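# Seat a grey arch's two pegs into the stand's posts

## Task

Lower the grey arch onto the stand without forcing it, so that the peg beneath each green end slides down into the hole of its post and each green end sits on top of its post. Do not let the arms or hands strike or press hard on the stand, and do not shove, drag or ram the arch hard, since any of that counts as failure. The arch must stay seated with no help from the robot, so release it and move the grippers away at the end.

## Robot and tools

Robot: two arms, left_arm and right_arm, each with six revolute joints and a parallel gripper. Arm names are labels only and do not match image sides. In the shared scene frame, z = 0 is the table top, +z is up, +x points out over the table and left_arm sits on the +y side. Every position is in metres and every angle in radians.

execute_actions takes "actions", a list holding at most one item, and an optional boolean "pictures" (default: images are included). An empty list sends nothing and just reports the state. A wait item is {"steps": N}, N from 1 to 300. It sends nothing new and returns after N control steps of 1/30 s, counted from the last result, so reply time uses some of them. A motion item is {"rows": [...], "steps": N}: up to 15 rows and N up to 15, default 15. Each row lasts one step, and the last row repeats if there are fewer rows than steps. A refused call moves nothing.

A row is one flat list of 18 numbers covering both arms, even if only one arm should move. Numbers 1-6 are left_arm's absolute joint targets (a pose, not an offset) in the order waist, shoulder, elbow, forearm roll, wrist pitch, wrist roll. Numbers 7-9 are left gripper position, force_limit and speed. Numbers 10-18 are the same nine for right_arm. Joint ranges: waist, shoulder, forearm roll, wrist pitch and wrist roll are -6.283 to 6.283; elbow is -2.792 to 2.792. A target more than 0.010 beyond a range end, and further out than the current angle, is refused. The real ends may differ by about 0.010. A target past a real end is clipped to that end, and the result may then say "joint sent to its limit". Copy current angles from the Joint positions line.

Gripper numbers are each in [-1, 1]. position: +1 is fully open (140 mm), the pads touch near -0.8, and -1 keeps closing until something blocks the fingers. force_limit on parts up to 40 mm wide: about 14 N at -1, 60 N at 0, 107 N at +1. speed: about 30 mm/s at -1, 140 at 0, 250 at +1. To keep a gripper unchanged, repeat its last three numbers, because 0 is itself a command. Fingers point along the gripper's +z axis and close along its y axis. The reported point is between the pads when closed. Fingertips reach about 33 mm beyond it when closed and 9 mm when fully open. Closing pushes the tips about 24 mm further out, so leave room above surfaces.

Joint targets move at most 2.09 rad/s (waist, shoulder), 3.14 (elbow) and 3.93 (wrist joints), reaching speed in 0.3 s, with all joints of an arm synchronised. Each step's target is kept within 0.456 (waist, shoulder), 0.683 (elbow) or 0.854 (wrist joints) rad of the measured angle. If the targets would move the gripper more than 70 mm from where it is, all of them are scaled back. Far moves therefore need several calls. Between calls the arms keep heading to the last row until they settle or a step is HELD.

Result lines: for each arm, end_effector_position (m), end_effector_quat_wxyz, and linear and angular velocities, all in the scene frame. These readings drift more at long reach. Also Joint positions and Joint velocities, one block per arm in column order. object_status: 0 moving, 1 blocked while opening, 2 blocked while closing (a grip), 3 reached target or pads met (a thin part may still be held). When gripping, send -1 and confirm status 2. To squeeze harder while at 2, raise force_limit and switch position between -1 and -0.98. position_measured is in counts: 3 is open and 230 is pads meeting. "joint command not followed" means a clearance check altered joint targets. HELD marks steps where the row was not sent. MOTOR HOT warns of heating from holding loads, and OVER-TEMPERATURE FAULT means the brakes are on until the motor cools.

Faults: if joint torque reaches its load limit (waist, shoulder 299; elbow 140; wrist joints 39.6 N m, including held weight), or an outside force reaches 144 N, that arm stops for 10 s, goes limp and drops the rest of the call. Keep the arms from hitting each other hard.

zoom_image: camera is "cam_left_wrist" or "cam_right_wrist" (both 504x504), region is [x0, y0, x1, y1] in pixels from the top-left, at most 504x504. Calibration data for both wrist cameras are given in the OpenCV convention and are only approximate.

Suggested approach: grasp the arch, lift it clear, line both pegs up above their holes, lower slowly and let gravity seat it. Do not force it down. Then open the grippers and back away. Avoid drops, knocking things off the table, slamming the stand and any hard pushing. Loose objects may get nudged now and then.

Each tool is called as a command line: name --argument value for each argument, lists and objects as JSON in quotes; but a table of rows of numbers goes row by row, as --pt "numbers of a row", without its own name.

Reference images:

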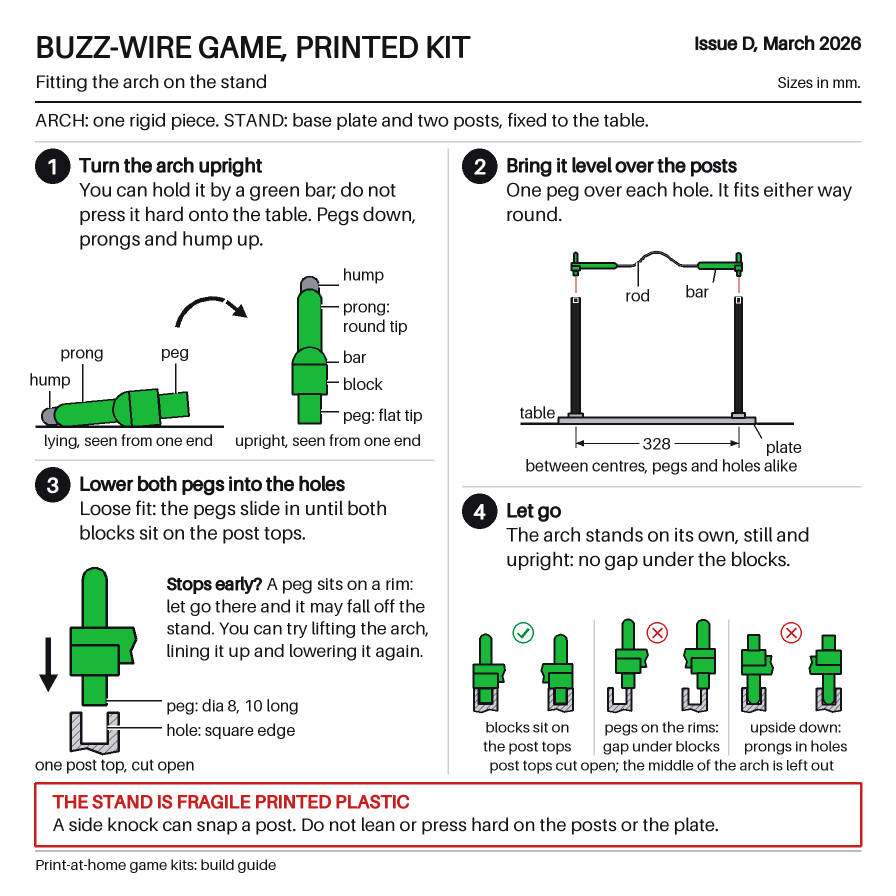

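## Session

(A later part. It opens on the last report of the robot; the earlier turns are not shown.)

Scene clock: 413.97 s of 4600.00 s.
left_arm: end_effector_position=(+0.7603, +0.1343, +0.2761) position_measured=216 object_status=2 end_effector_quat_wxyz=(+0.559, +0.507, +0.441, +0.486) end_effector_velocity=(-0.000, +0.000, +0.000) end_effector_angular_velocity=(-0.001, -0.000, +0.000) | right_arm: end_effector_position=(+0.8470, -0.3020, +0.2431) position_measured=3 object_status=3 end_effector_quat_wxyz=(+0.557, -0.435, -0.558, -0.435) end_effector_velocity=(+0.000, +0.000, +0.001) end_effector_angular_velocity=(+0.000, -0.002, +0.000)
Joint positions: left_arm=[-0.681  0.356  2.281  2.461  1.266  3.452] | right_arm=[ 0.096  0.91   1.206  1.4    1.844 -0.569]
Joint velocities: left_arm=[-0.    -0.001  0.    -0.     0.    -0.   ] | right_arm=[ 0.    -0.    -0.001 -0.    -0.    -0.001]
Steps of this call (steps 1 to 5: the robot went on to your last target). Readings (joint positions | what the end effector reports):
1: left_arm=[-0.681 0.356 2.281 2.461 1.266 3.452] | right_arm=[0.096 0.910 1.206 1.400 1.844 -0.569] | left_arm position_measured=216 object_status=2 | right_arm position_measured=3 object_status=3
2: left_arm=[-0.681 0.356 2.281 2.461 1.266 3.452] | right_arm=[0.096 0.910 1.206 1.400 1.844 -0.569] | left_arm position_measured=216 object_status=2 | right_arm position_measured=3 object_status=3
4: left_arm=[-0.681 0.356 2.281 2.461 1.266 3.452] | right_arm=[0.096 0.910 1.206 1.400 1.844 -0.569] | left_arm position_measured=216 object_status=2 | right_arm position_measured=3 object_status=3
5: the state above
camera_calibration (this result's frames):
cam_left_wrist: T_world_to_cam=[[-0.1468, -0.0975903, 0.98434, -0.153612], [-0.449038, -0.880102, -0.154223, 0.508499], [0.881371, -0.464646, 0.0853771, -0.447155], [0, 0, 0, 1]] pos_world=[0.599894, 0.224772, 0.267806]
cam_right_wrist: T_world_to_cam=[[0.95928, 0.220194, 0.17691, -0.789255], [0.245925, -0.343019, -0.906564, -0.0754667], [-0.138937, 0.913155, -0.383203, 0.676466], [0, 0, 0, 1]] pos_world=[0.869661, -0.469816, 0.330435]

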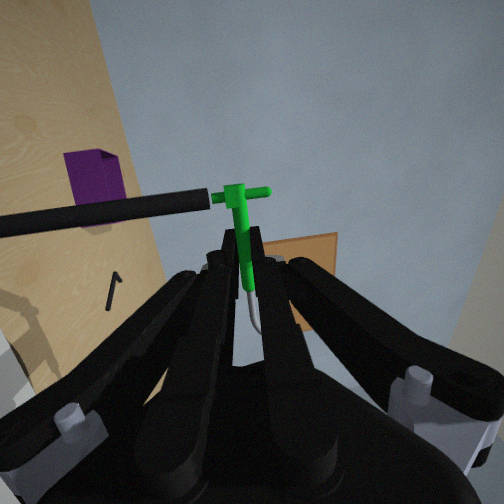

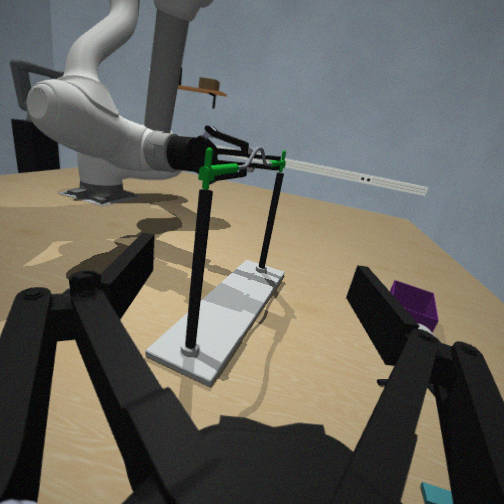

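execute_actions --actions '[{"rows": [[-0.68103,0.35809,2.28113,2.46171,1.26777,3.45060,-1,-0.3,-0.7,0.0960,0.9101,1.2059,1.4003,1.8435,-0.5690,1,0,0],[-0.68103,0.35809,2.28113,2.46171,1.26777,3.45060,-1,-0.3,-0.7,0.0960,0.9101,1.2059,1.4003,1.8435,-0.5690,1,0,0],[-0.68103,0.35809,2.28113,2.46171,1.26777,3.45060,-1,-0.3,-0.7,0.0960,0.9101,1.2059,1.4003,1.8435,-0.5690,1,0,0],[-0.68103,0.35996,2.28148,2.46214,1.26949,3.44915,-1,-0.3,-0.7,0.0960,0.9101,1.2059,1.4003,1.8435,-0.5690,1,0,0],[-0.68103,0.35996,2.28148,2.46214,1.26949,3.44915,-1,-0.3,-0.7,0.0960,0.9101,1.2059,1.4003,1.8435,-0.5690,1,0,0],[-0.68103,0.35996,2.28148,2.46214,1.26949,3.44915,-1,-0.3,-0.7,0.0960,0.9101,1.2059,1.4003,1.8435,-0.5690,1,0,0],[-0.68103,0.36183,2.28182,2.46257,1.27121,3.44769,-1,-0.3,-0.7,0.0960,0.9101,1.2059,1.4003,1.8435,-0.5690,1,0,0],[-0.68103,0.36183,2.28182,2.46257,1.27121,3.44769,-1,-0.3,-0.7,0.0960,0.9101,1.2059,1.4003,1.8435,-0.5690,1,0,0],[-0.68103,0.36183,2.28182,2.46257,1.27121,3.44769,-1,-0.3,-0.7,0.0960,0.9101,1.2059,1.4003,1.8435,-0.5690,1,0,0],[-0.68103,0.36370,2.28216,2.46300,1.27293,3.44624,-1,-0.3,-0.7,0.0960,0.9101,1.2059,1.4003,1.8435,-0.5690,1,0,0]], "steps": 15}]'

zoom_image --camera "cam_right_wrist" --region '[255, 140, 315, 185]'

zoom_image --camera "cam_right_wrist" --region '[180, 155, 240, 200]'

zoom_image --camera "cam_left_wrist" --region '[170, 160, 290, 250]'

Scene clock: 436.83 s of 4600.00 s.
left_arm: end_effector_position=(+0.7603, +0.1343, +0.2721) position_measured=216 object_status=2 end_effector_quat_wxyz=(+0.559, +0.507, +0.441, +0.486) end_effector_velocity=(+0.000, -0.000, -0.000) end_effector_angular_velocity=(+0.001, +0.000, +0.000) | right_arm: end_effector_position=(+0.8470, -0.3020, +0.2431) position_measured=3 object_status=3 end_effector_quat_wxyz=(+0.557, -0.435, -0.558, -0.435) end_effector_velocity=(+0.000, +0.000, +0.002) end_effector_angular_velocity=(+0.000, -0.003, +0.000)
Joint positions: left_arm=[-0.681  0.364  2.282  2.463  1.273  3.446] | right_arm=[ 0.096  0.91   1.206  1.4    1.844 -0.569]
Joint velocities: left_arm=[-0.     0.001 -0.    -0.     0.     0.   ] | right_arm=[ 0.    -0.001 -0.001  0.     0.    -0.   ]
Steps of this call (steps 1 to 15: the robot went on to your last target; steps 16 to 90: nothing new was sent; then 19.37 s passed at rest; steps 91 to 105: all 15 steps of this action). Readings (joint positions | what the end effector reports):
91: left_arm=[-0.681 0.356 2.281 2.461 1.266 3.452] | right_arm=[0.096 0.910 1.206 1.400 1.844 -0.569] | left_arm position_measured=216 object_status=2 | right_arm position_measured=3 object_status=3
92: left_arm=[-0.681 0.357 2.281 2.462 1.267 3.451] | right_arm=[0.096 0.910 1.206 1.400 1.844 -0.569] | left_arm position_measured=216 object_status=2 | right_arm position_measured=3 object_status=3
94: left_arm=[-0.681 0.358 2.281 2.462 1.268 3.451] | right_arm=[0.096 0.910 1.206 1.400 1.844 -0.569] | left_arm position_measured=216 object_status=2 | right_arm position_measured=3 object_status=3
98: left_arm=[-0.681 0.361 2.282 2.462 1.271 3.448] | right_arm=[0.096 0.910 1.206 1.400 1.844 -0.569] | left_arm position_measured=216 object_status=2 | right_arm position_measured=3 object_status=3
105: the state above
camera_calibration (this result's frames):
cam_left_wrist: T_world_to_cam=[[-0.146846, -0.0975649, 0.984336, -0.149648], [-0.448964, -0.880142, -0.154215, 0.507846], [0.881401, -0.464577, 0.0854423, -0.44685], [0, 0, 0, 1]] pos_world=[0.599883, 0.224779, 0.263801]
cam_right_wrist: T_world_to_cam=[[0.95928, 0.220194, 0.17691, -0.789255], [0.245925, -0.343019, -0.906564, -0.0754666], [-0.138937, 0.913155, -0.383203, 0.676467], [0, 0, 0, 1]] pos_world=[0.869661, -0.469816, 0.330435]

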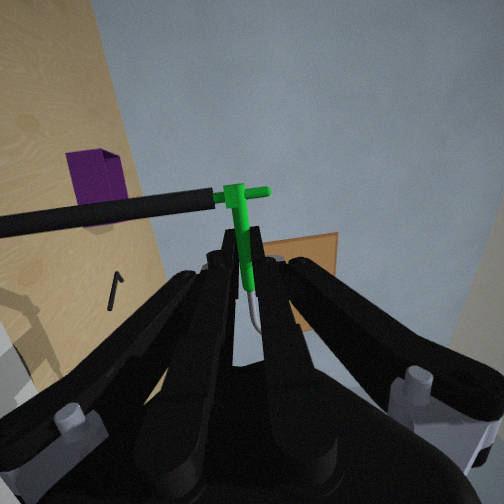

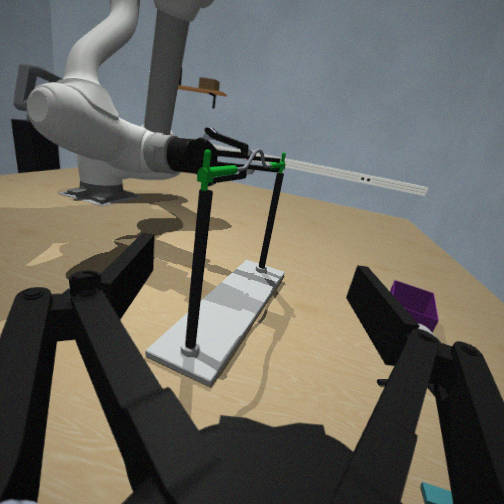

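Region (255, 140, 315, 185) of cam_right_wrist's 504x504 image, scaled by 8.400, with more detail than that image has; it fills the top 378 rows of this view, and the rest is white.

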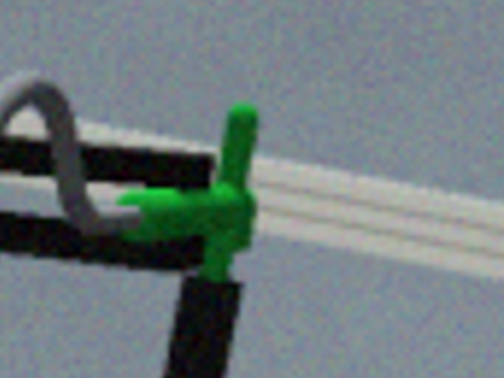

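Region (180, 155, 240, 200) of cam_right_wrist's 504x504 image, scaled by 8.400, with more detail than that image has; it fills the top 378 rows of this view, and the rest is white.

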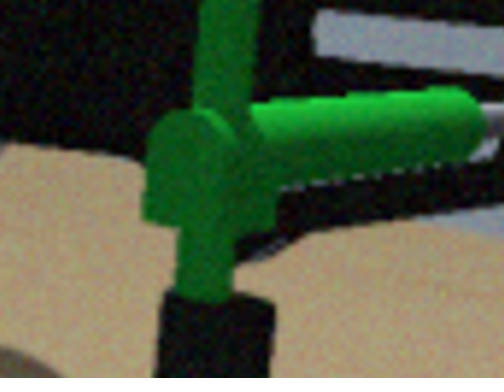

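Region (170, 160, 290, 250) of cam_left_wrist's 504x504 image, scaled by 4.200, with more detail than that image has; it fills the top 378 rows of this view, and the rest is white.

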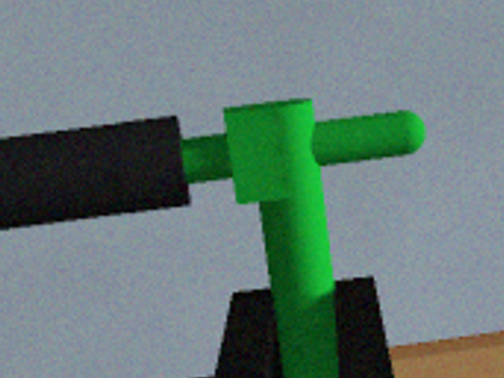

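execute_actions --actions '[{"rows": [[-0.68103,0.35622,2.28079,2.46128,1.26605,3.45206,-1,-0.3,-0.7,0.0960,0.9101,1.2059,1.4003,1.8435,-0.5690,1,0,0]], "steps": 15}]'

zoom_image --camera "cam_right_wrist" --region '[255, 140, 315, 185]'

zoom_image --camera "cam_right_wrist" --region '[180, 155, 240, 200]'

zoom_image --camera "cam_left_wrist" --region '[170, 160, 290, 250]'

Scene clock: 451.60 s of 4600.00 s.
left_arm: end_effector_position=(+0.7603, +0.1343, +0.2761) position_measured=216 object_status=2 end_effector_quat_wxyz=(+0.559, +0.507, +0.441, +0.486) end_effector_velocity=(+0.000, -0.000, +0.001) end_effector_angular_velocity=(-0.001, -0.001, -0.000) | right_arm: end_effector_position=(+0.8470, -0.3020, +0.2431) position_measured=3 object_status=3 end_effector_quat_wxyz=(+0.557, -0.435, -0.558, -0.435) end_effector_velocity=(-0.000, +0.000, -0.000) end_effector_angular_velocity=(-0.000, +0.001, -0.001)
Joint positions: left_arm=[-0.681  0.356  2.281  2.461  1.266  3.452] | right_arm=[ 0.096  0.91   1.206  1.4    1.844 -0.569]
Joint velocities: left_arm=[ 0.    -0.001 -0.     0.    -0.    -0.   ] | right_arm=[ 0.    -0.     0.001  0.    -0.001 -0.   ]
Steps of this call (steps 1 to 15: the robot went on to your last target; steps 16 to 90: nothing new was sent; then 11.27 s passed at rest; steps 91 to 105: all 15 steps of this action). Readings (joint positions | what the end effector reports):
91: left_arm=[-0.681 0.364 2.282 2.463 1.273 3.446] | right_arm=[0.096 0.910 1.206 1.400 1.844 -0.569] | left_arm position_measured=216 object_status=2 | right_arm position_measured=3 object_status=3
92: left_arm=[-0.681 0.361 2.282 2.463 1.269 3.448] | right_arm=[0.096 0.910 1.206 1.400 1.844 -0.569] | left_arm position_measured=216 object_status=2 | right_arm position_measured=3 object_status=3
94: left_arm=[-0.681 0.356 2.281 2.462 1.266 3.452] | right_arm=[0.096 0.910 1.206 1.400 1.844 -0.569] | left_arm position_measured=216 object_status=2 | right_arm position_measured=3 object_status=3
98: left_arm=[-0.681 0.356 2.281 2.462 1.266 3.452] | right_arm=[0.096 0.910 1.206 1.400 1.844 -0.569] | left_arm position_measured=216 object_status=2 | right_arm position_measured=3 object_status=3
105: the state above
camera_calibration (this result's frames):
cam_left_wrist: T_world_to_cam=[[-0.146716, -0.0976284, 0.984349, -0.153632], [-0.449108, -0.880066, -0.154224, 0.508519], [0.881349, -0.464707, 0.0852737, -0.447086], [0, 0, 0, 1]] pos_world=[0.599879, 0.224768, 0.267778]
cam_right_wrist: T_world_to_cam=[[0.95928, 0.220194, 0.17691, -0.789255], [0.245925, -0.343019, -0.906564, -0.0754665], [-0.138937, 0.913155, -0.383203, 0.676467], [0, 0, 0, 1]] pos_world=[0.869661, -0.469816, 0.330435]

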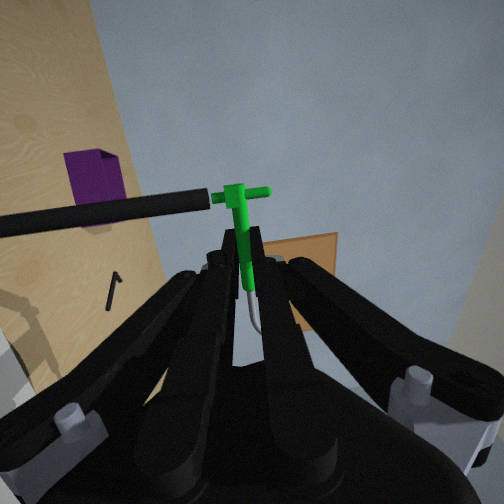

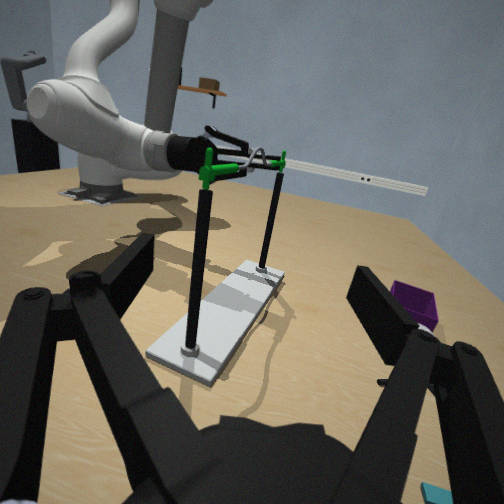

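Region (255, 140, 315, 185) of cam_right_wrist's 504x504 image, scaled by 8.400, with more detail than that image has; it fills the top 378 rows of this view, and the rest is white.

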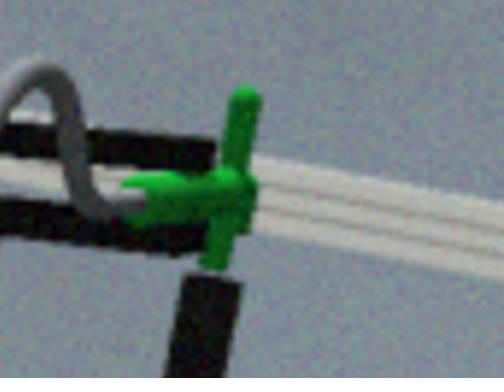

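Region (180, 155, 240, 200) of cam_right_wrist's 504x504 image, scaled by 8.400, with more detail than that image has; it fills the top 378 rows of this view, and the rest is white.

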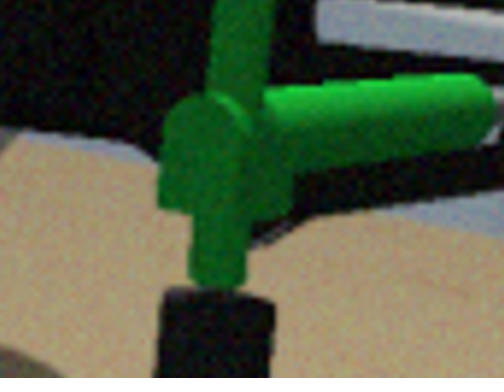

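Region (170, 160, 290, 250) of cam_left_wrist's 504x504 image, scaled by 4.200, with more detail than that image has; it fills the top 378 rows of this view, and the rest is white.

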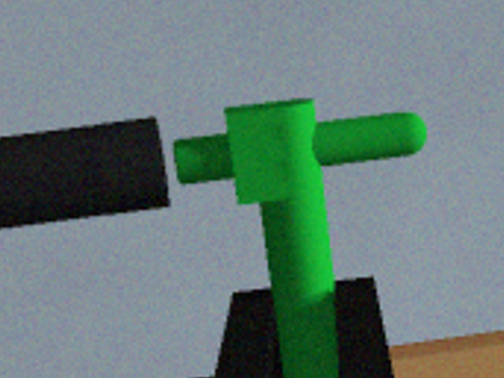

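execute_actions --actions '[{"rows": [[-0.68103,0.35622,2.28079,2.46128,1.26605,3.45206,-1,-0.3,-0.7,-0.25,0.31471,2.35946,1.4003,1.8435,-0.5690,1,0,0]], "steps": 15}]' --pictures false

execute_actions --actions '[{"steps": 15}]' --pictures false

execute_actions --actions '[{"rows": [[-0.68103,0.35622,2.28079,2.46128,1.26605,3.45206,-1,-0.3,-0.7,-0.25,0.31471,2.35946,2.43857,1.20325,-1.2752,1,0,0]], "steps": 15}]' --pictures false

execute_actions --actions '[{"rows": [[-0.68103,0.35622,2.28079,2.46128,1.26605,3.45206,-1,-0.3,-0.7,0.25643,0.31471,2.35946,2.43857,1.20325,-1.2752,1,0,0]], "steps": 15}]' --pictures false

execute_actions --actions '[{"steps": 15}]'

Scene clock: 505.73 s of 4600.00 s.
left_arm: end_effector_position=(+0.7603, +0.1343, +0.2761) position_measured=216 object_status=2 end_effector_quat_wxyz=(+0.559, +0.507, +0.441, +0.486) end_effector_velocity=(-0.000, +0.000, +0.000) end_effector_angular_velocity=(-0.001, -0.000, -0.000) | right_arm: end_effector_position=(+0.6898, -0.4230, +0.3089) position_measured=3 object_status=3 end_effector_quat_wxyz=(+0.570, -0.516, -0.451, -0.452) end_effector_velocity=(-0.484, -0.092, -0.006) end_effector_angular_velocity=(+0.184, +0.671, -0.328)
Joint positions: left_arm=[-0.681  0.356  2.281  2.461  1.266  3.452] | right_arm=[-0.096  0.599  1.709  1.4    1.844 -0.569]
Joint velocities: left_arm=[ 0.    -0.001 -0.    -0.    -0.    -0.   ] | right_arm=[-0.328 -0.604  1.3   -0.     0.    -0.   ]
Steps of this call (steps 1 to 15: the robot went on to your last target; steps 16 to 90: nothing new was sent; then 50.63 s passed at rest; steps 91 to 105: all 15 steps of this action). Readings (joint positions | what the end effector reports):
91: left_arm=[-0.681 0.356 2.281 2.461 1.266 3.452] | right_arm=[0.096 0.910 1.206 1.400 1.844 -0.569] | left_arm position_measured=216 object_status=2 | right_arm position_measured=3 object_status=3
92: left_arm=[-0.681 0.356 2.281 2.461 1.266 3.452] | right_arm=[0.093 0.906 1.213 1.400 1.844 -0.569] | left_arm position_measured=216 object_status=2 | right_arm position_measured=3 object_status=3
94: left_arm=[-0.681 0.356 2.281 2.461 1.266 3.452] | right_arm=[0.069 0.874 1.261 1.400 1.844 -0.569] | left_arm position_measured=216 object_status=2 | right_arm position_measured=3 object_status=3
98: left_arm=[-0.681 0.356 2.281 2.461 1.266 3.452] | right_arm=[-0.001 0.771 1.415 1.400 1.844 -0.569] | left_arm position_measured=216 object_status=2 | right_arm position_measured=3 object_status=3
105: the state above

Scene clock: 506.23 s of 4600.00 s.
left_arm: end_effector_position=(+0.7603, +0.1343, +0.2761) position_measured=216 object_status=2 end_effector_quat_wxyz=(+0.559, +0.507, +0.441, +0.486) end_effector_velocity=(+0.000, -0.000, -0.001) end_effector_angular_velocity=(+0.001, +0.000, -0.000) | right_arm: end_effector_position=(+0.4408, -0.4149, +0.2987) position_measured=3 object_status=3 end_effector_quat_wxyz=(+0.631, -0.580, -0.287, -0.427) end_effector_velocity=(-0.329, +0.069, -0.006) end_effector_angular_velocity=(+0.176, +0.401, -0.186)
Joint positions: left_arm=[-0.681  0.356  2.281  2.461  1.266  3.452] | right_arm=[-0.242  0.329  2.328  1.4    1.844 -0.569]
Joint velocities: left_arm=[-0.     0.001 -0.     0.     0.     0.   ] | right_arm=[-0.186 -0.342  0.78   0.     0.     0.   ]
Steps of this call (steps 1 to 15: the robot went on to your last target). Readings (joint positions | what the end effector reports):
1: left_arm=[-0.681 0.356 2.281 2.461 1.266 3.452] | right_arm=[-0.107 0.579 1.753 1.400 1.844 -0.569] | left_arm position_measured=216 object_status=2 | right_arm position_measured=3 object_status=3
2: left_arm=[-0.681 0.356 2.281 2.461 1.266 3.452] | right_arm=[-0.117 0.560 1.797 1.400 1.844 -0.569] | left_arm position_measured=216 object_status=2 | right_arm position_measured=3 object_status=3
4: left_arm=[-0.681 0.356 2.281 2.461 1.266 3.452] | right_arm=[-0.137 0.522 1.883 1.400 1.844 -0.569] | left_arm position_measured=216 object_status=2 | right_arm position_measured=3 object_status=3
8: left_arm=[-0.681 0.356 2.281 2.461 1.266 3.452] | right_arm=[-0.177 0.449 2.052 1.400 1.844 -0.569] | left_arm position_measured=216 object_status=2 | right_arm position_measured=3 object_status=3
15: the state above

Scene clock: 506.73 s of 4600.00 s.
left_arm: end_effector_position=(+0.7603, +0.1343, +0.2761) position_measured=216 object_status=2 end_effector_quat_wxyz=(+0.559, +0.507, +0.441, +0.486) end_effector_velocity=(-0.000, -0.000, +0.001) end_effector_angular_velocity=(-0.000, -0.001, -0.000) | right_arm: end_effector_position=(+0.6320, -0.5210, +0.2725) position_measured=3 object_status=3 end_effector_quat_wxyz=(-0.308, +0.649, +0.185, +0.671) end_effector_velocity=(+0.368, -0.424, -0.064) end_effector_angular_velocity=(-0.605, -0.263, -1.755)
Joint positions: left_arm=[-0.681  0.356  2.281  2.461  1.266  3.452] | right_arm=[-0.249  0.316  2.358  2.008  1.458 -0.996]
Joint velocities: left_arm=[-0.    -0.001 -0.     0.001  0.    -0.   ] | right_arm=[-0.003 -0.003  0.004  1.471 -0.869 -0.95 ]
Steps of this call (steps 1 to 15: all 15 steps of this action). Readings (joint positions | what the end effector reports):
1: left_arm=[-0.681 0.356 2.281 2.461 1.266 3.452] | right_arm=[-0.247 0.320 2.348 1.400 1.843 -0.569] | left_arm position_measured=216 object_status=2 | right_arm position_measured=3 object_status=3
2: left_arm=[-0.681 0.356 2.281 2.461 1.266 3.452] | right_arm=[-0.249 0.316 2.357 1.408 1.838 -0.577] | left_arm position_measured=216 object_status=2 | right_arm position_measured=3 object_status=3
4: left_arm=[-0.681 0.356 2.281 2.461 1.266 3.452] | right_arm=[-0.249 0.317 2.357 1.464 1.796 -0.626] | left_arm position_measured=216 object_status=2 | right_arm position_measured=3 object_status=3
8: left_arm=[-0.681 0.356 2.281 2.461 1.266 3.452] | right_arm=[-0.249 0.317 2.357 1.660 1.664 -0.771] | left_arm position_measured=216 object_status=2 | right_arm position_measured=3 object_status=3
15: the state above

Scene clock: 507.23 s of 4600.00 s.
left_arm: end_effector_position=(+0.7603, +0.1343, +0.2761) position_measured=216 object_status=2 end_effector_quat_wxyz=(+0.559, +0.507, +0.441, +0.486) end_effector_velocity=(-0.000, +0.000, -0.001) end_effector_angular_velocity=(+0.000, +0.001, +0.000) | right_arm: end_effector_position=(+0.6632, -0.3644, +0.2505) position_measured=3 object_status=3 end_effector_quat_wxyz=(-0.248, +0.661, +0.226, +0.671) end_effector_velocity=(-0.080, +0.490, -0.046) end_effector_angular_velocity=(-0.220, +0.003, +0.323)
Joint positions: left_arm=[-0.681  0.356  2.281  2.461  1.266  3.452] | right_arm=[ 0.121  0.315  2.359  2.359  1.251 -1.223]
Joint velocities: left_arm=[ 0.     0.     0.    -0.    -0.001 -0.   ] | right_arm=[ 0.909 -0.003  0.001  0.534 -0.32  -0.349]
Steps of this call (steps 1 to 15: all 15 steps of this action). Readings (joint positions | what the end effector reports):
1: left_arm=[-0.681 0.356 2.281 2.461 1.266 3.452] | right_arm=[-0.249 0.316 2.358 2.058 1.428 -1.029] | left_arm position_measured=216 object_status=2 | right_arm position_measured=3 object_status=3
2: left_arm=[-0.681 0.356 2.281 2.461 1.266 3.452] | right_arm=[-0.246 0.316 2.358 2.102 1.403 -1.057] | left_arm position_measured=216 object_status=2 | right_arm position_measured=3 object_status=3
4: left_arm=[-0.681 0.356 2.281 2.461 1.266 3.452] | right_arm=[-0.218 0.316 2.359 2.155 1.374 -1.089] | left_arm position_measured=216 object_status=2 | right_arm position_measured=3 object_status=3
8: left_arm=[-0.681 0.356 2.281 2.461 1.266 3.452] | right_arm=[-0.096 0.315 2.359 2.231 1.328 -1.139] | left_arm position_measured=216 object_status=2 | right_arm position_measured=3 object_status=3
15: the state above

Scene clock: 507.73 s of 4600.00 s.
left_arm: end_effector_position=(+0.7603, +0.1343, +0.2761) position_measured=216 object_status=2 end_effector_quat_wxyz=(+0.559, +0.507, +0.441, +0.486) end_effector_velocity=(+0.000, +0.000, -0.000) end_effector_angular_velocity=(+0.000, -0.000, +0.001) | right_arm: end_effector_position=(+0.6467, -0.2917, +0.2430) position_measured=3 object_status=3 end_effector_quat_wxyz=(-0.253, +0.660, +0.253, +0.660) end_effector_velocity=(-0.000, -0.000, -0.001) end_effector_angular_velocity=(-0.001, +0.002, -0.000)
Joint positions: left_arm=[-0.681  0.356  2.281  2.461  1.266  3.452] | right_arm=[ 0.256  0.315  2.359  2.439  1.203 -1.275]
Joint velocities: left_arm=[-0.     0.001  0.    -0.     0.001 -0.   ] | right_arm=[ 0.     0.001  0.001  0.    -0.001 -0.   ]
Steps of this call (steps 1 to 15: the robot went on to your last target). Readings (joint positions | what the end effector reports):
1: left_arm=[-0.681 0.356 2.281 2.461 1.266 3.452] | right_arm=[0.151 0.315 2.359 2.377 1.240 -1.235] | left_arm position_measured=216 object_status=2 | right_arm position_measured=3 object_status=3
2: left_arm=[-0.681 0.356 2.281 2.461 1.266 3.452] | right_arm=[0.182 0.315 2.359 2.395 1.230 -1.246] | left_arm position_measured=216 object_status=2 | right_arm position_measured=3 object_status=3
4: left_arm=[-0.681 0.356 2.281 2.461 1.266 3.452] | right_arm=[0.233 0.315 2.359 2.424 1.212 -1.266] | left_arm position_measured=216 object_status=2 | right_arm position_measured=3 object_status=3
8: left_arm=[-0.681 0.356 2.281 2.461 1.266 3.452] | right_arm=[0.256 0.315 2.359 2.439 1.203 -1.275] | left_arm position_measured=216 object_status=2 | right_arm position_measured=3 object_status=3
15: the state above
camera_calibration (this result's frames):
cam_left_wrist: T_world_to_cam=[[-0.146795, -0.0975943, 0.984341, -0.153612], [-0.44904, -0.880101, -0.154225, 0.5085], [0.881371, -0.464648, 0.0853708, -0.447149], [0, 0, 0, 1]] pos_world=[0.599892, 0.224773, 0.267803]
cam_right_wrist: T_world_to_cam=[[0.643987, -0.744379, 0.176579, -0.676855], [-0.187997, -0.377712, -0.906637, 0.247782], [0.741578, 0.550666, -0.383183, -0.0359522], [0, 0, 0, 1]] pos_world=[0.50913, -0.390449, 0.330391]

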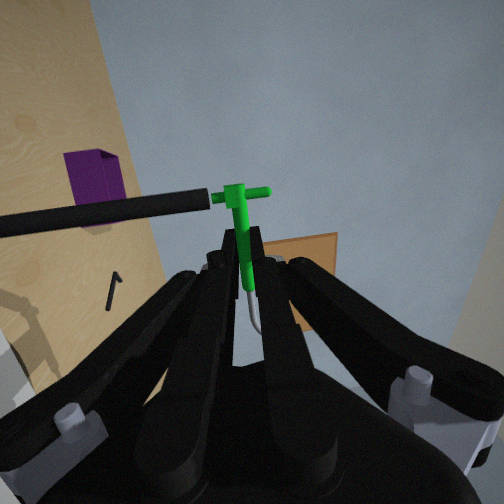

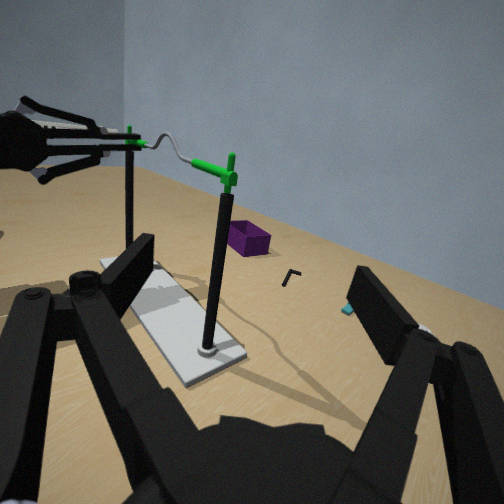

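zoom_image --camera "cam_right_wrist" --region '[200, 160, 260, 205]'

zoom_image --camera "cam_right_wrist" --region '[100, 115, 260, 215]'

Region (200, 160, 260, 205) of cam_right_wrist's 504x504 image, scaled by 8.400, with more detail than that image has; it fills the top 378 rows of this view, and the rest is white.

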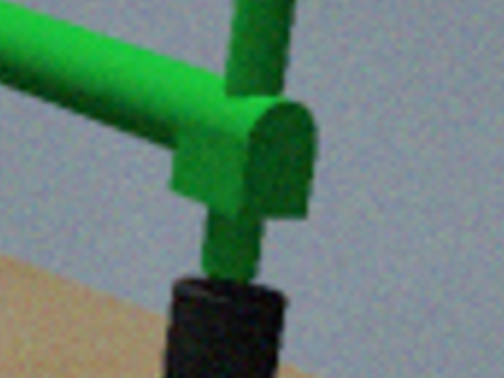

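Region (100, 115, 260, 215) of cam_right_wrist's 504x504 image, scaled by 3.150, with more detail than that image has; it fills the top 315 rows of this view, and the rest is white.

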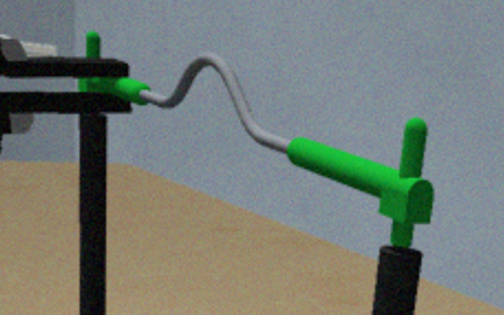

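execute_actions --actions '[{"rows": [[-0.68103,0.35903,2.28130,2.46193,1.26863,3.44988,-1,-0.3,-0.7,0.25643,0.31471,2.35946,2.43857,1.20325,-1.2752,1,0,0]], "steps": 15}]'

zoom_image --camera "cam_right_wrist" --region '[200, 160, 260, 205]'

zoom_image --camera "cam_left_wrist" --region '[170, 160, 290, 250]'

Scene clock: 526.33 s of 4600.00 s.
left_arm: end_effector_position=(+0.7604, +0.1343, +0.2746) position_measured=216 object_status=2 end_effector_quat_wxyz=(+0.559, +0.507, +0.441, +0.486) end_effector_velocity=(+0.000, -0.000, -0.001) end_effector_angular_velocity=(+0.001, +0.001, -0.001) | right_arm: end_effector_position=(+0.6467, -0.2917, +0.2430) position_measured=3 object_status=3 end_effector_quat_wxyz=(-0.253, +0.660, +0.253, +0.660) end_effector_velocity=(+0.000, -0.000, -0.001) end_effector_angular_velocity=(+0.000, +0.001, +0.000)
Joint positions: left_arm=[-0.681  0.359  2.281  2.462  1.269  3.45 ] | right_arm=[ 0.256  0.315  2.359  2.439  1.203 -1.275]
Joint velocities: left_arm=[-0.     0.001  0.     0.    -0.    -0.   ] | right_arm=[-0.     0.002  0.    -0.     0.001 -0.   ]
Steps of this call (steps 1 to 15: the robot went on to your last target; steps 16 to 90: nothing new was sent; then 15.10 s passed at rest; steps 91 to 105: all 15 steps of this action). Readings (joint positions | what the end effector reports):
91: left_arm=[-0.681 0.356 2.281 2.461 1.266 3.452] | right_arm=[0.256 0.315 2.359 2.439 1.203 -1.275] | left_arm position_measured=216 object_status=2 | right_arm position_measured=3 object_status=3
92: left_arm=[-0.681 0.357 2.281 2.461 1.268 3.452] | right_arm=[0.256 0.315 2.359 2.439 1.203 -1.275] | left_arm position_measured=216 object_status=2 | right_arm position_measured=3 object_status=3
94: left_arm=[-0.681 0.359 2.281 2.461 1.269 3.450] | right_arm=[0.256 0.315 2.359 2.439 1.203 -1.275] | left_arm position_measured=216 object_status=2 | right_arm position_measured=3 object_status=3
98: left_arm=[-0.681 0.359 2.281 2.462 1.269 3.450] | right_arm=[0.256 0.315 2.359 2.439 1.203 -1.275] | left_arm position_measured=216 object_status=2 | right_arm position_measured=3 object_status=3
105: the state above
camera_calibration (this result's frames):
cam_left_wrist: T_world_to_cam=[[-0.146813, -0.0975732, 0.98434, -0.152139], [-0.448995, -0.880127, -0.15421, 0.50825], [0.881391, -0.464603, 0.085404, -0.447073], [0, 0, 0, 1]] pos_world=[0.599912, 0.224768, 0.266316]
cam_right_wrist: T_world_to_cam=[[0.644022, -0.744349, 0.176578, -0.676845], [-0.187987, -0.377725, -0.906634, 0.247773], [0.74155, 0.550698, -0.383191, -0.0359487], [0, 0, 0, 1]] pos_world=[0.509139, -0.390422, 0.33038]

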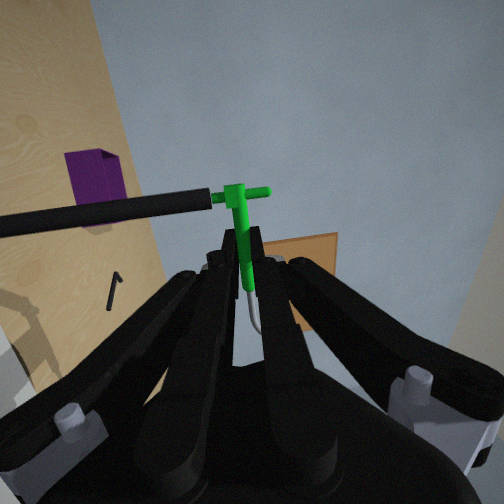

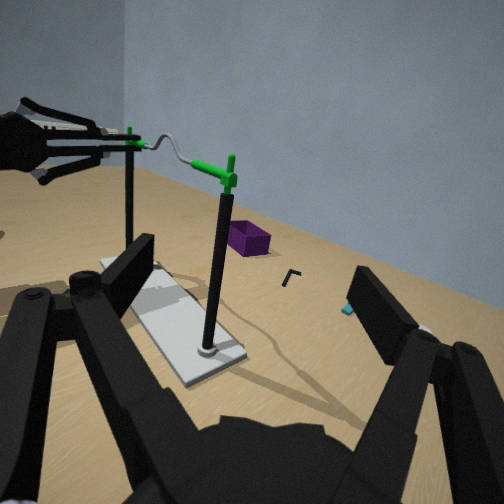

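Region (200, 160, 260, 205) of cam_right_wrist's 504x504 image, scaled by 8.400, with more detail than that image has; it fills the top 378 rows of this view, and the rest is white.

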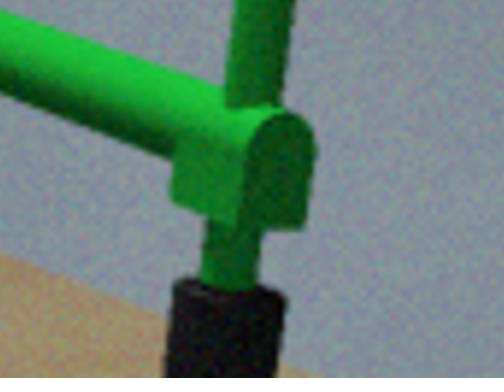

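Region (170, 160, 290, 250) of cam_left_wrist's 504x504 image, scaled by 4.200, with more detail than that image has; it fills the top 378 rows of this view, and the rest is white.

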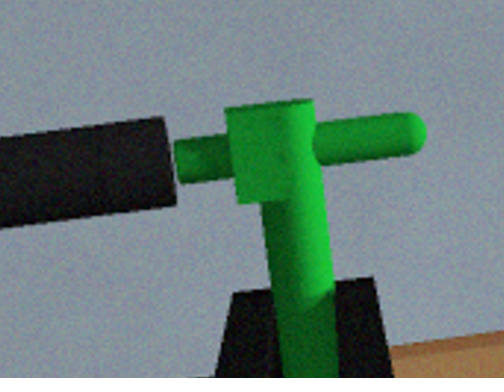

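execute_actions --actions '[{"rows": [[-0.68103,0.36183,2.28182,2.46257,1.27121,3.44769,-1,-0.3,-0.7,0.25643,0.31471,2.35946,2.43857,1.20325,-1.2752,1,0,0]], "steps": 15}]'

zoom_image --camera "cam_right_wrist" --region '[200, 160, 260, 205]'

zoom_image --camera "cam_left_wrist" --region '[170, 160, 290, 250]'

Scene clock: 536.03 s of 4600.00 s.
left_arm: end_effector_position=(+0.7603, +0.1343, +0.2731) position_measured=216 object_status=2 end_effector_quat_wxyz=(+0.559, +0.507, +0.441, +0.486) end_effector_velocity=(+0.000, -0.000, -0.001) end_effector_angular_velocity=(+0.001, +0.001, -0.001) | right_arm: end_effector_position=(+0.6467, -0.2917, +0.2430) position_measured=3 object_status=3 end_effector_quat_wxyz=(-0.253, +0.660, +0.253, +0.660) end_effector_velocity=(-0.000, -0.000, +0.000) end_effector_angular_velocity=(-0.000, +0.000, -0.000)
Joint positions: left_arm=[-0.681  0.362  2.282  2.463  1.271  3.448] | right_arm=[ 0.256  0.315  2.359  2.439  1.203 -1.275]
Joint velocities: left_arm=[ 0.     0.001  0.     0.001 -0.001 -0.   ] | right_arm=[-0.    -0.     0.    -0.    -0.001  0.   ]
Steps of this call (steps 1 to 15: the robot went on to your last target; steps 16 to 90: nothing new was sent; then 6.20 s passed at rest; steps 91 to 105: all 15 steps of this action). Readings (joint positions | what the end effector reports):
91: left_arm=[-0.681 0.359 2.281 2.462 1.269 3.450] | right_arm=[0.256 0.315 2.359 2.439 1.203 -1.275] | left_arm position_measured=216 object_status=2 | right_arm position_measured=3 object_status=3
92: left_arm=[-0.681 0.361 2.282 2.462 1.270 3.448] | right_arm=[0.256 0.315 2.359 2.439 1.203 -1.275] | left_arm position_measured=216 object_status=2 | right_arm position_measured=3 object_status=3
94: left_arm=[-0.681 0.362 2.282 2.463 1.271 3.448] | right_arm=[0.256 0.315 2.359 2.439 1.203 -1.275] | left_arm position_measured=216 object_status=2 | right_arm position_measured=3 object_status=3
98: left_arm=[-0.681 0.362 2.282 2.463 1.271 3.448] | right_arm=[0.256 0.315 2.359 2.439 1.203 -1.275] | left_arm position_measured=216 object_status=2 | right_arm position_measured=3 object_status=3
105: the state above
camera_calibration (this result's frames):
cam_left_wrist: T_world_to_cam=[[-0.146873, -0.0975701, 0.984331, -0.150628], [-0.448985, -0.880127, -0.154235, 0.508025], [0.881386, -0.464603, 0.0854596, -0.44694], [0, 0, 0, 1]] pos_world=[0.599899, 0.22478, 0.264818]
cam_right_wrist: T_world_to_cam=[[0.644022, -0.744349, 0.176578, -0.676845], [-0.187987, -0.377725, -0.906634, 0.247773], [0.74155, 0.550698, -0.383191, -0.0359487], [0, 0, 0, 1]] pos_world=[0.509139, -0.390422, 0.33038]

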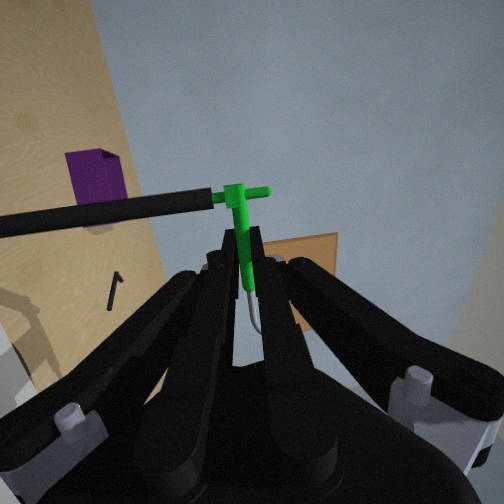

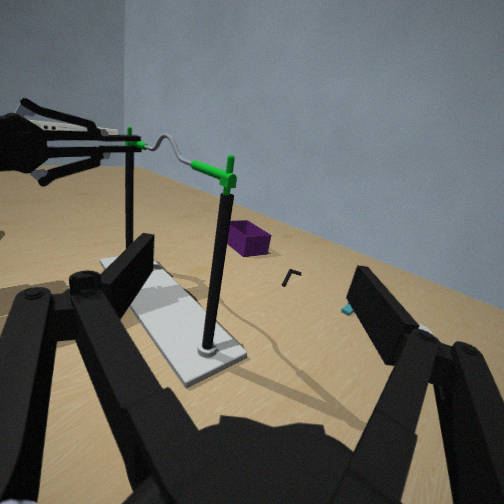

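Region (200, 160, 260, 205) of cam_right_wrist's 504x504 image, scaled by 8.400, with more detail than that image has; it fills the top 378 rows of this view, and the rest is white.

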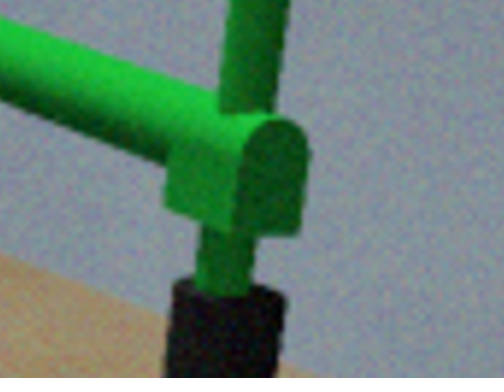

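Region (170, 160, 290, 250) of cam_left_wrist's 504x504 image, scaled by 4.200, with more detail than that image has; it fills the top 378 rows of this view, and the rest is white.

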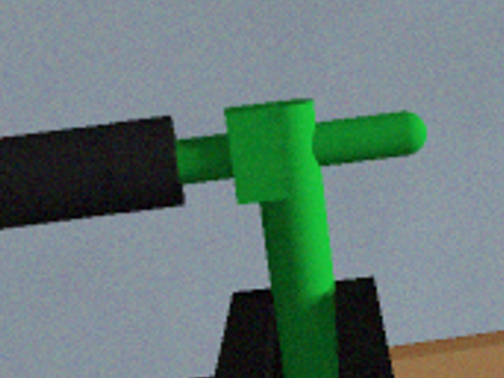

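zoom_image --camera "cam_right_wrist" --region '[212, 180, 244, 204]'

zoom_image --camera "cam_right_wrist" --region '[110, 120, 170, 165]'

Region (212, 180, 244, 204) of cam_right_wrist's 504x504 image, scaled by 15.750, with more detail than that image has; it fills the top 378 rows of this view, and the rest is white.

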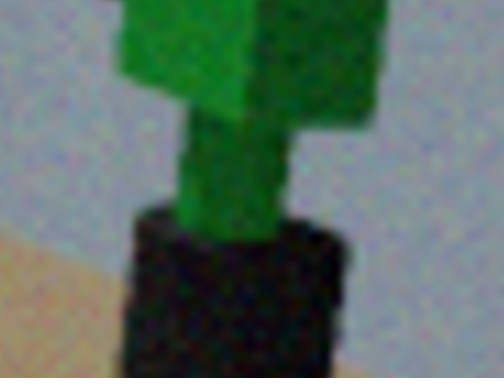

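Region (110, 120, 170, 165) of cam_right_wrist's 504x504 image, scaled by 8.400, with more detail than that image has; it fills the top 378 rows of this view, and the rest is white.

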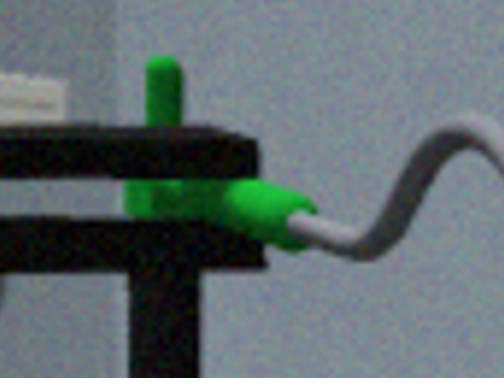

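execute_actions --actions '[{"rows": [[-0.68136,0.36198,2.28155,2.46162,1.27141,3.44813,-1,-0.3,-0.7,0.25643,0.31471,2.35946,2.43857,1.20325,-1.2752,1,0,0],[-0.68136,0.36198,2.28155,2.46162,1.27141,3.44813,-1,-0.3,-0.7,0.25643,0.31471,2.35946,2.43857,1.20325,-1.2752,1,0,0],[-0.68136,0.36198,2.28155,2.46162,1.27141,3.44813,-1,-0.3,-0.7,0.25643,0.31471,2.35946,2.43857,1.20325,-1.2752,1,0,0],[-0.68169,0.36213,2.28128,2.46066,1.27161,3.44857,-1,-0.3,-0.7,0.25643,0.31471,2.35946,2.43857,1.20325,-1.2752,1,0,0],[-0.68169,0.36213,2.28128,2.46066,1.27161,3.44857,-1,-0.3,-0.7,0.25643,0.31471,2.35946,2.43857,1.20325,-1.2752,1,0,0],[-0.68169,0.36213,2.28128,2.46066,1.27161,3.44857,-1,-0.3,-0.7,0.25643,0.31471,2.35946,2.43857,1.20325,-1.2752,1,0,0],[-0.68201,0.36229,2.28102,2.45971,1.27181,3.44902,-1,-0.3,-0.7,0.25643,0.31471,2.35946,2.43857,1.20325,-1.2752,1,0,0],[-0.68201,0.36229,2.28102,2.45971,1.27181,3.44902,-1,-0.3,-0.7,0.25643,0.31471,2.35946,2.43857,1.20325,-1.2752,1,0,0],[-0.68201,0.36229,2.28102,2.45971,1.27181,3.44902,-1,-0.3,-0.7,0.25643,0.31471,2.35946,2.43857,1.20325,-1.2752,1,0,0]], "steps": 15}]'

zoom_image --camera "cam_right_wrist" --region '[200, 160, 260, 205]'

zoom_image --camera "cam_left_wrist" --region '[170, 160, 290, 250]'

Scene clock: 611.33 s of 4600.00 s.
left_arm: end_effector_position=(+0.7604, +0.1342, +0.2730) position_measured=216 object_status=2 end_effector_quat_wxyz=(+0.558, +0.507, +0.442, +0.486) end_effector_velocity=(+0.000, -0.000, +0.001) end_effector_angular_velocity=(-0.000, -0.001, +0.000) | right_arm: end_effector_position=(+0.6467, -0.2917, +0.2430) position_measured=3 object_status=3 end_effector_quat_wxyz=(-0.253, +0.660, +0.253, +0.660) end_effector_velocity=(+0.000, -0.000, -0.000) end_effector_angular_velocity=(+0.001, +0.001, -0.000)
Joint positions: left_arm=[-0.682  0.362  2.281  2.46   1.272  3.449] | right_arm=[ 0.256  0.315  2.359  2.439  1.203 -1.275]
Joint velocities: left_arm=[ 0.    -0.001 -0.001  0.     0.     0.001] | right_arm=[-0.     0.    -0.    -0.    -0.     0.001]
Steps of this call (steps 1 to 15: the robot went on to your last target; steps 16 to 90: nothing new was sent; then 71.80 s passed at rest; steps 91 to 105: all 15 steps of this action). Readings (joint positions | what the end effector reports):
91: left_arm=[-0.681 0.362 2.282 2.463 1.271 3.448] | right_arm=[0.256 0.315 2.359 2.439 1.203 -1.275] | left_arm position_measured=216 object_status=2 | right_arm position_measured=3 object_status=3
92: left_arm=[-0.681 0.362 2.282 2.463 1.271 3.448] | right_arm=[0.256 0.315 2.359 2.439 1.203 -1.275] | left_arm position_measured=216 object_status=2 | right_arm position_measured=3 object_status=3
94: left_arm=[-0.681 0.362 2.282 2.462 1.271 3.448] | right_arm=[0.256 0.315 2.359 2.439 1.203 -1.275] | left_arm position_measured=216 object_status=2 | right_arm position_measured=3 object_status=3
98: left_arm=[-0.682 0.362 2.281 2.460 1.272 3.449] | right_arm=[0.256 0.315 2.359 2.439 1.203 -1.275] | left_arm position_measured=216 object_status=2 | right_arm position_measured=3 object_status=3
105: the state above
camera_calibration (this result's frames):
cam_left_wrist: T_world_to_cam=[[-0.146518, -0.0979391, 0.984348, -0.15074], [-0.447458, -0.880902, -0.15425, 0.506912], [0.882221, -0.463055, 0.0852446, -0.447773], [0, 0, 0, 1]] pos_world=[0.599771, 0.224433, 0.264742]
cam_right_wrist: T_world_to_cam=[[0.644022, -0.744349, 0.176578, -0.676845], [-0.187987, -0.377725, -0.906634, 0.247773], [0.74155, 0.550698, -0.383191, -0.0359487], [0, 0, 0, 1]] pos_world=[0.509139, -0.390422, 0.33038]

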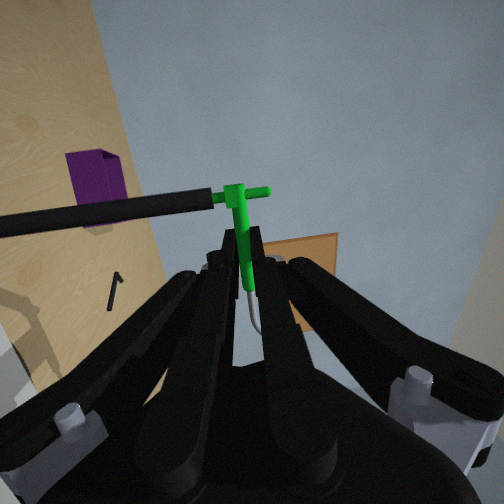

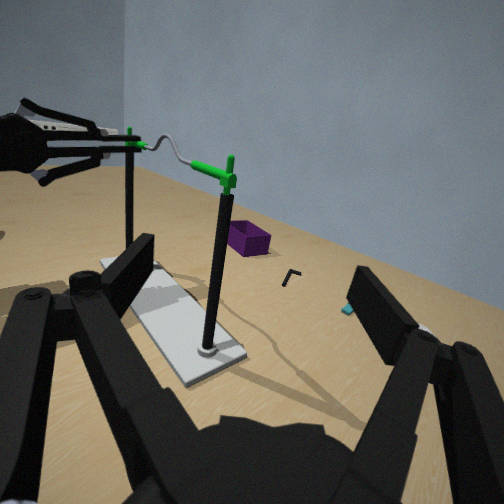

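Region (200, 160, 260, 205) of cam_right_wrist's 504x504 image, scaled by 8.400, with more detail than that image has; it fills the top 378 rows of this view, and the rest is white.

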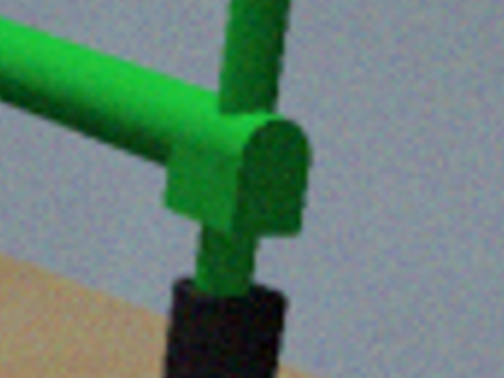

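Region (170, 160, 290, 250) of cam_left_wrist's 504x504 image, scaled by 4.200, with more detail than that image has; it fills the top 378 rows of this view, and the rest is white.

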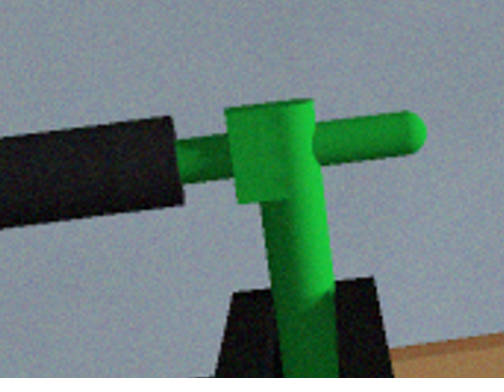

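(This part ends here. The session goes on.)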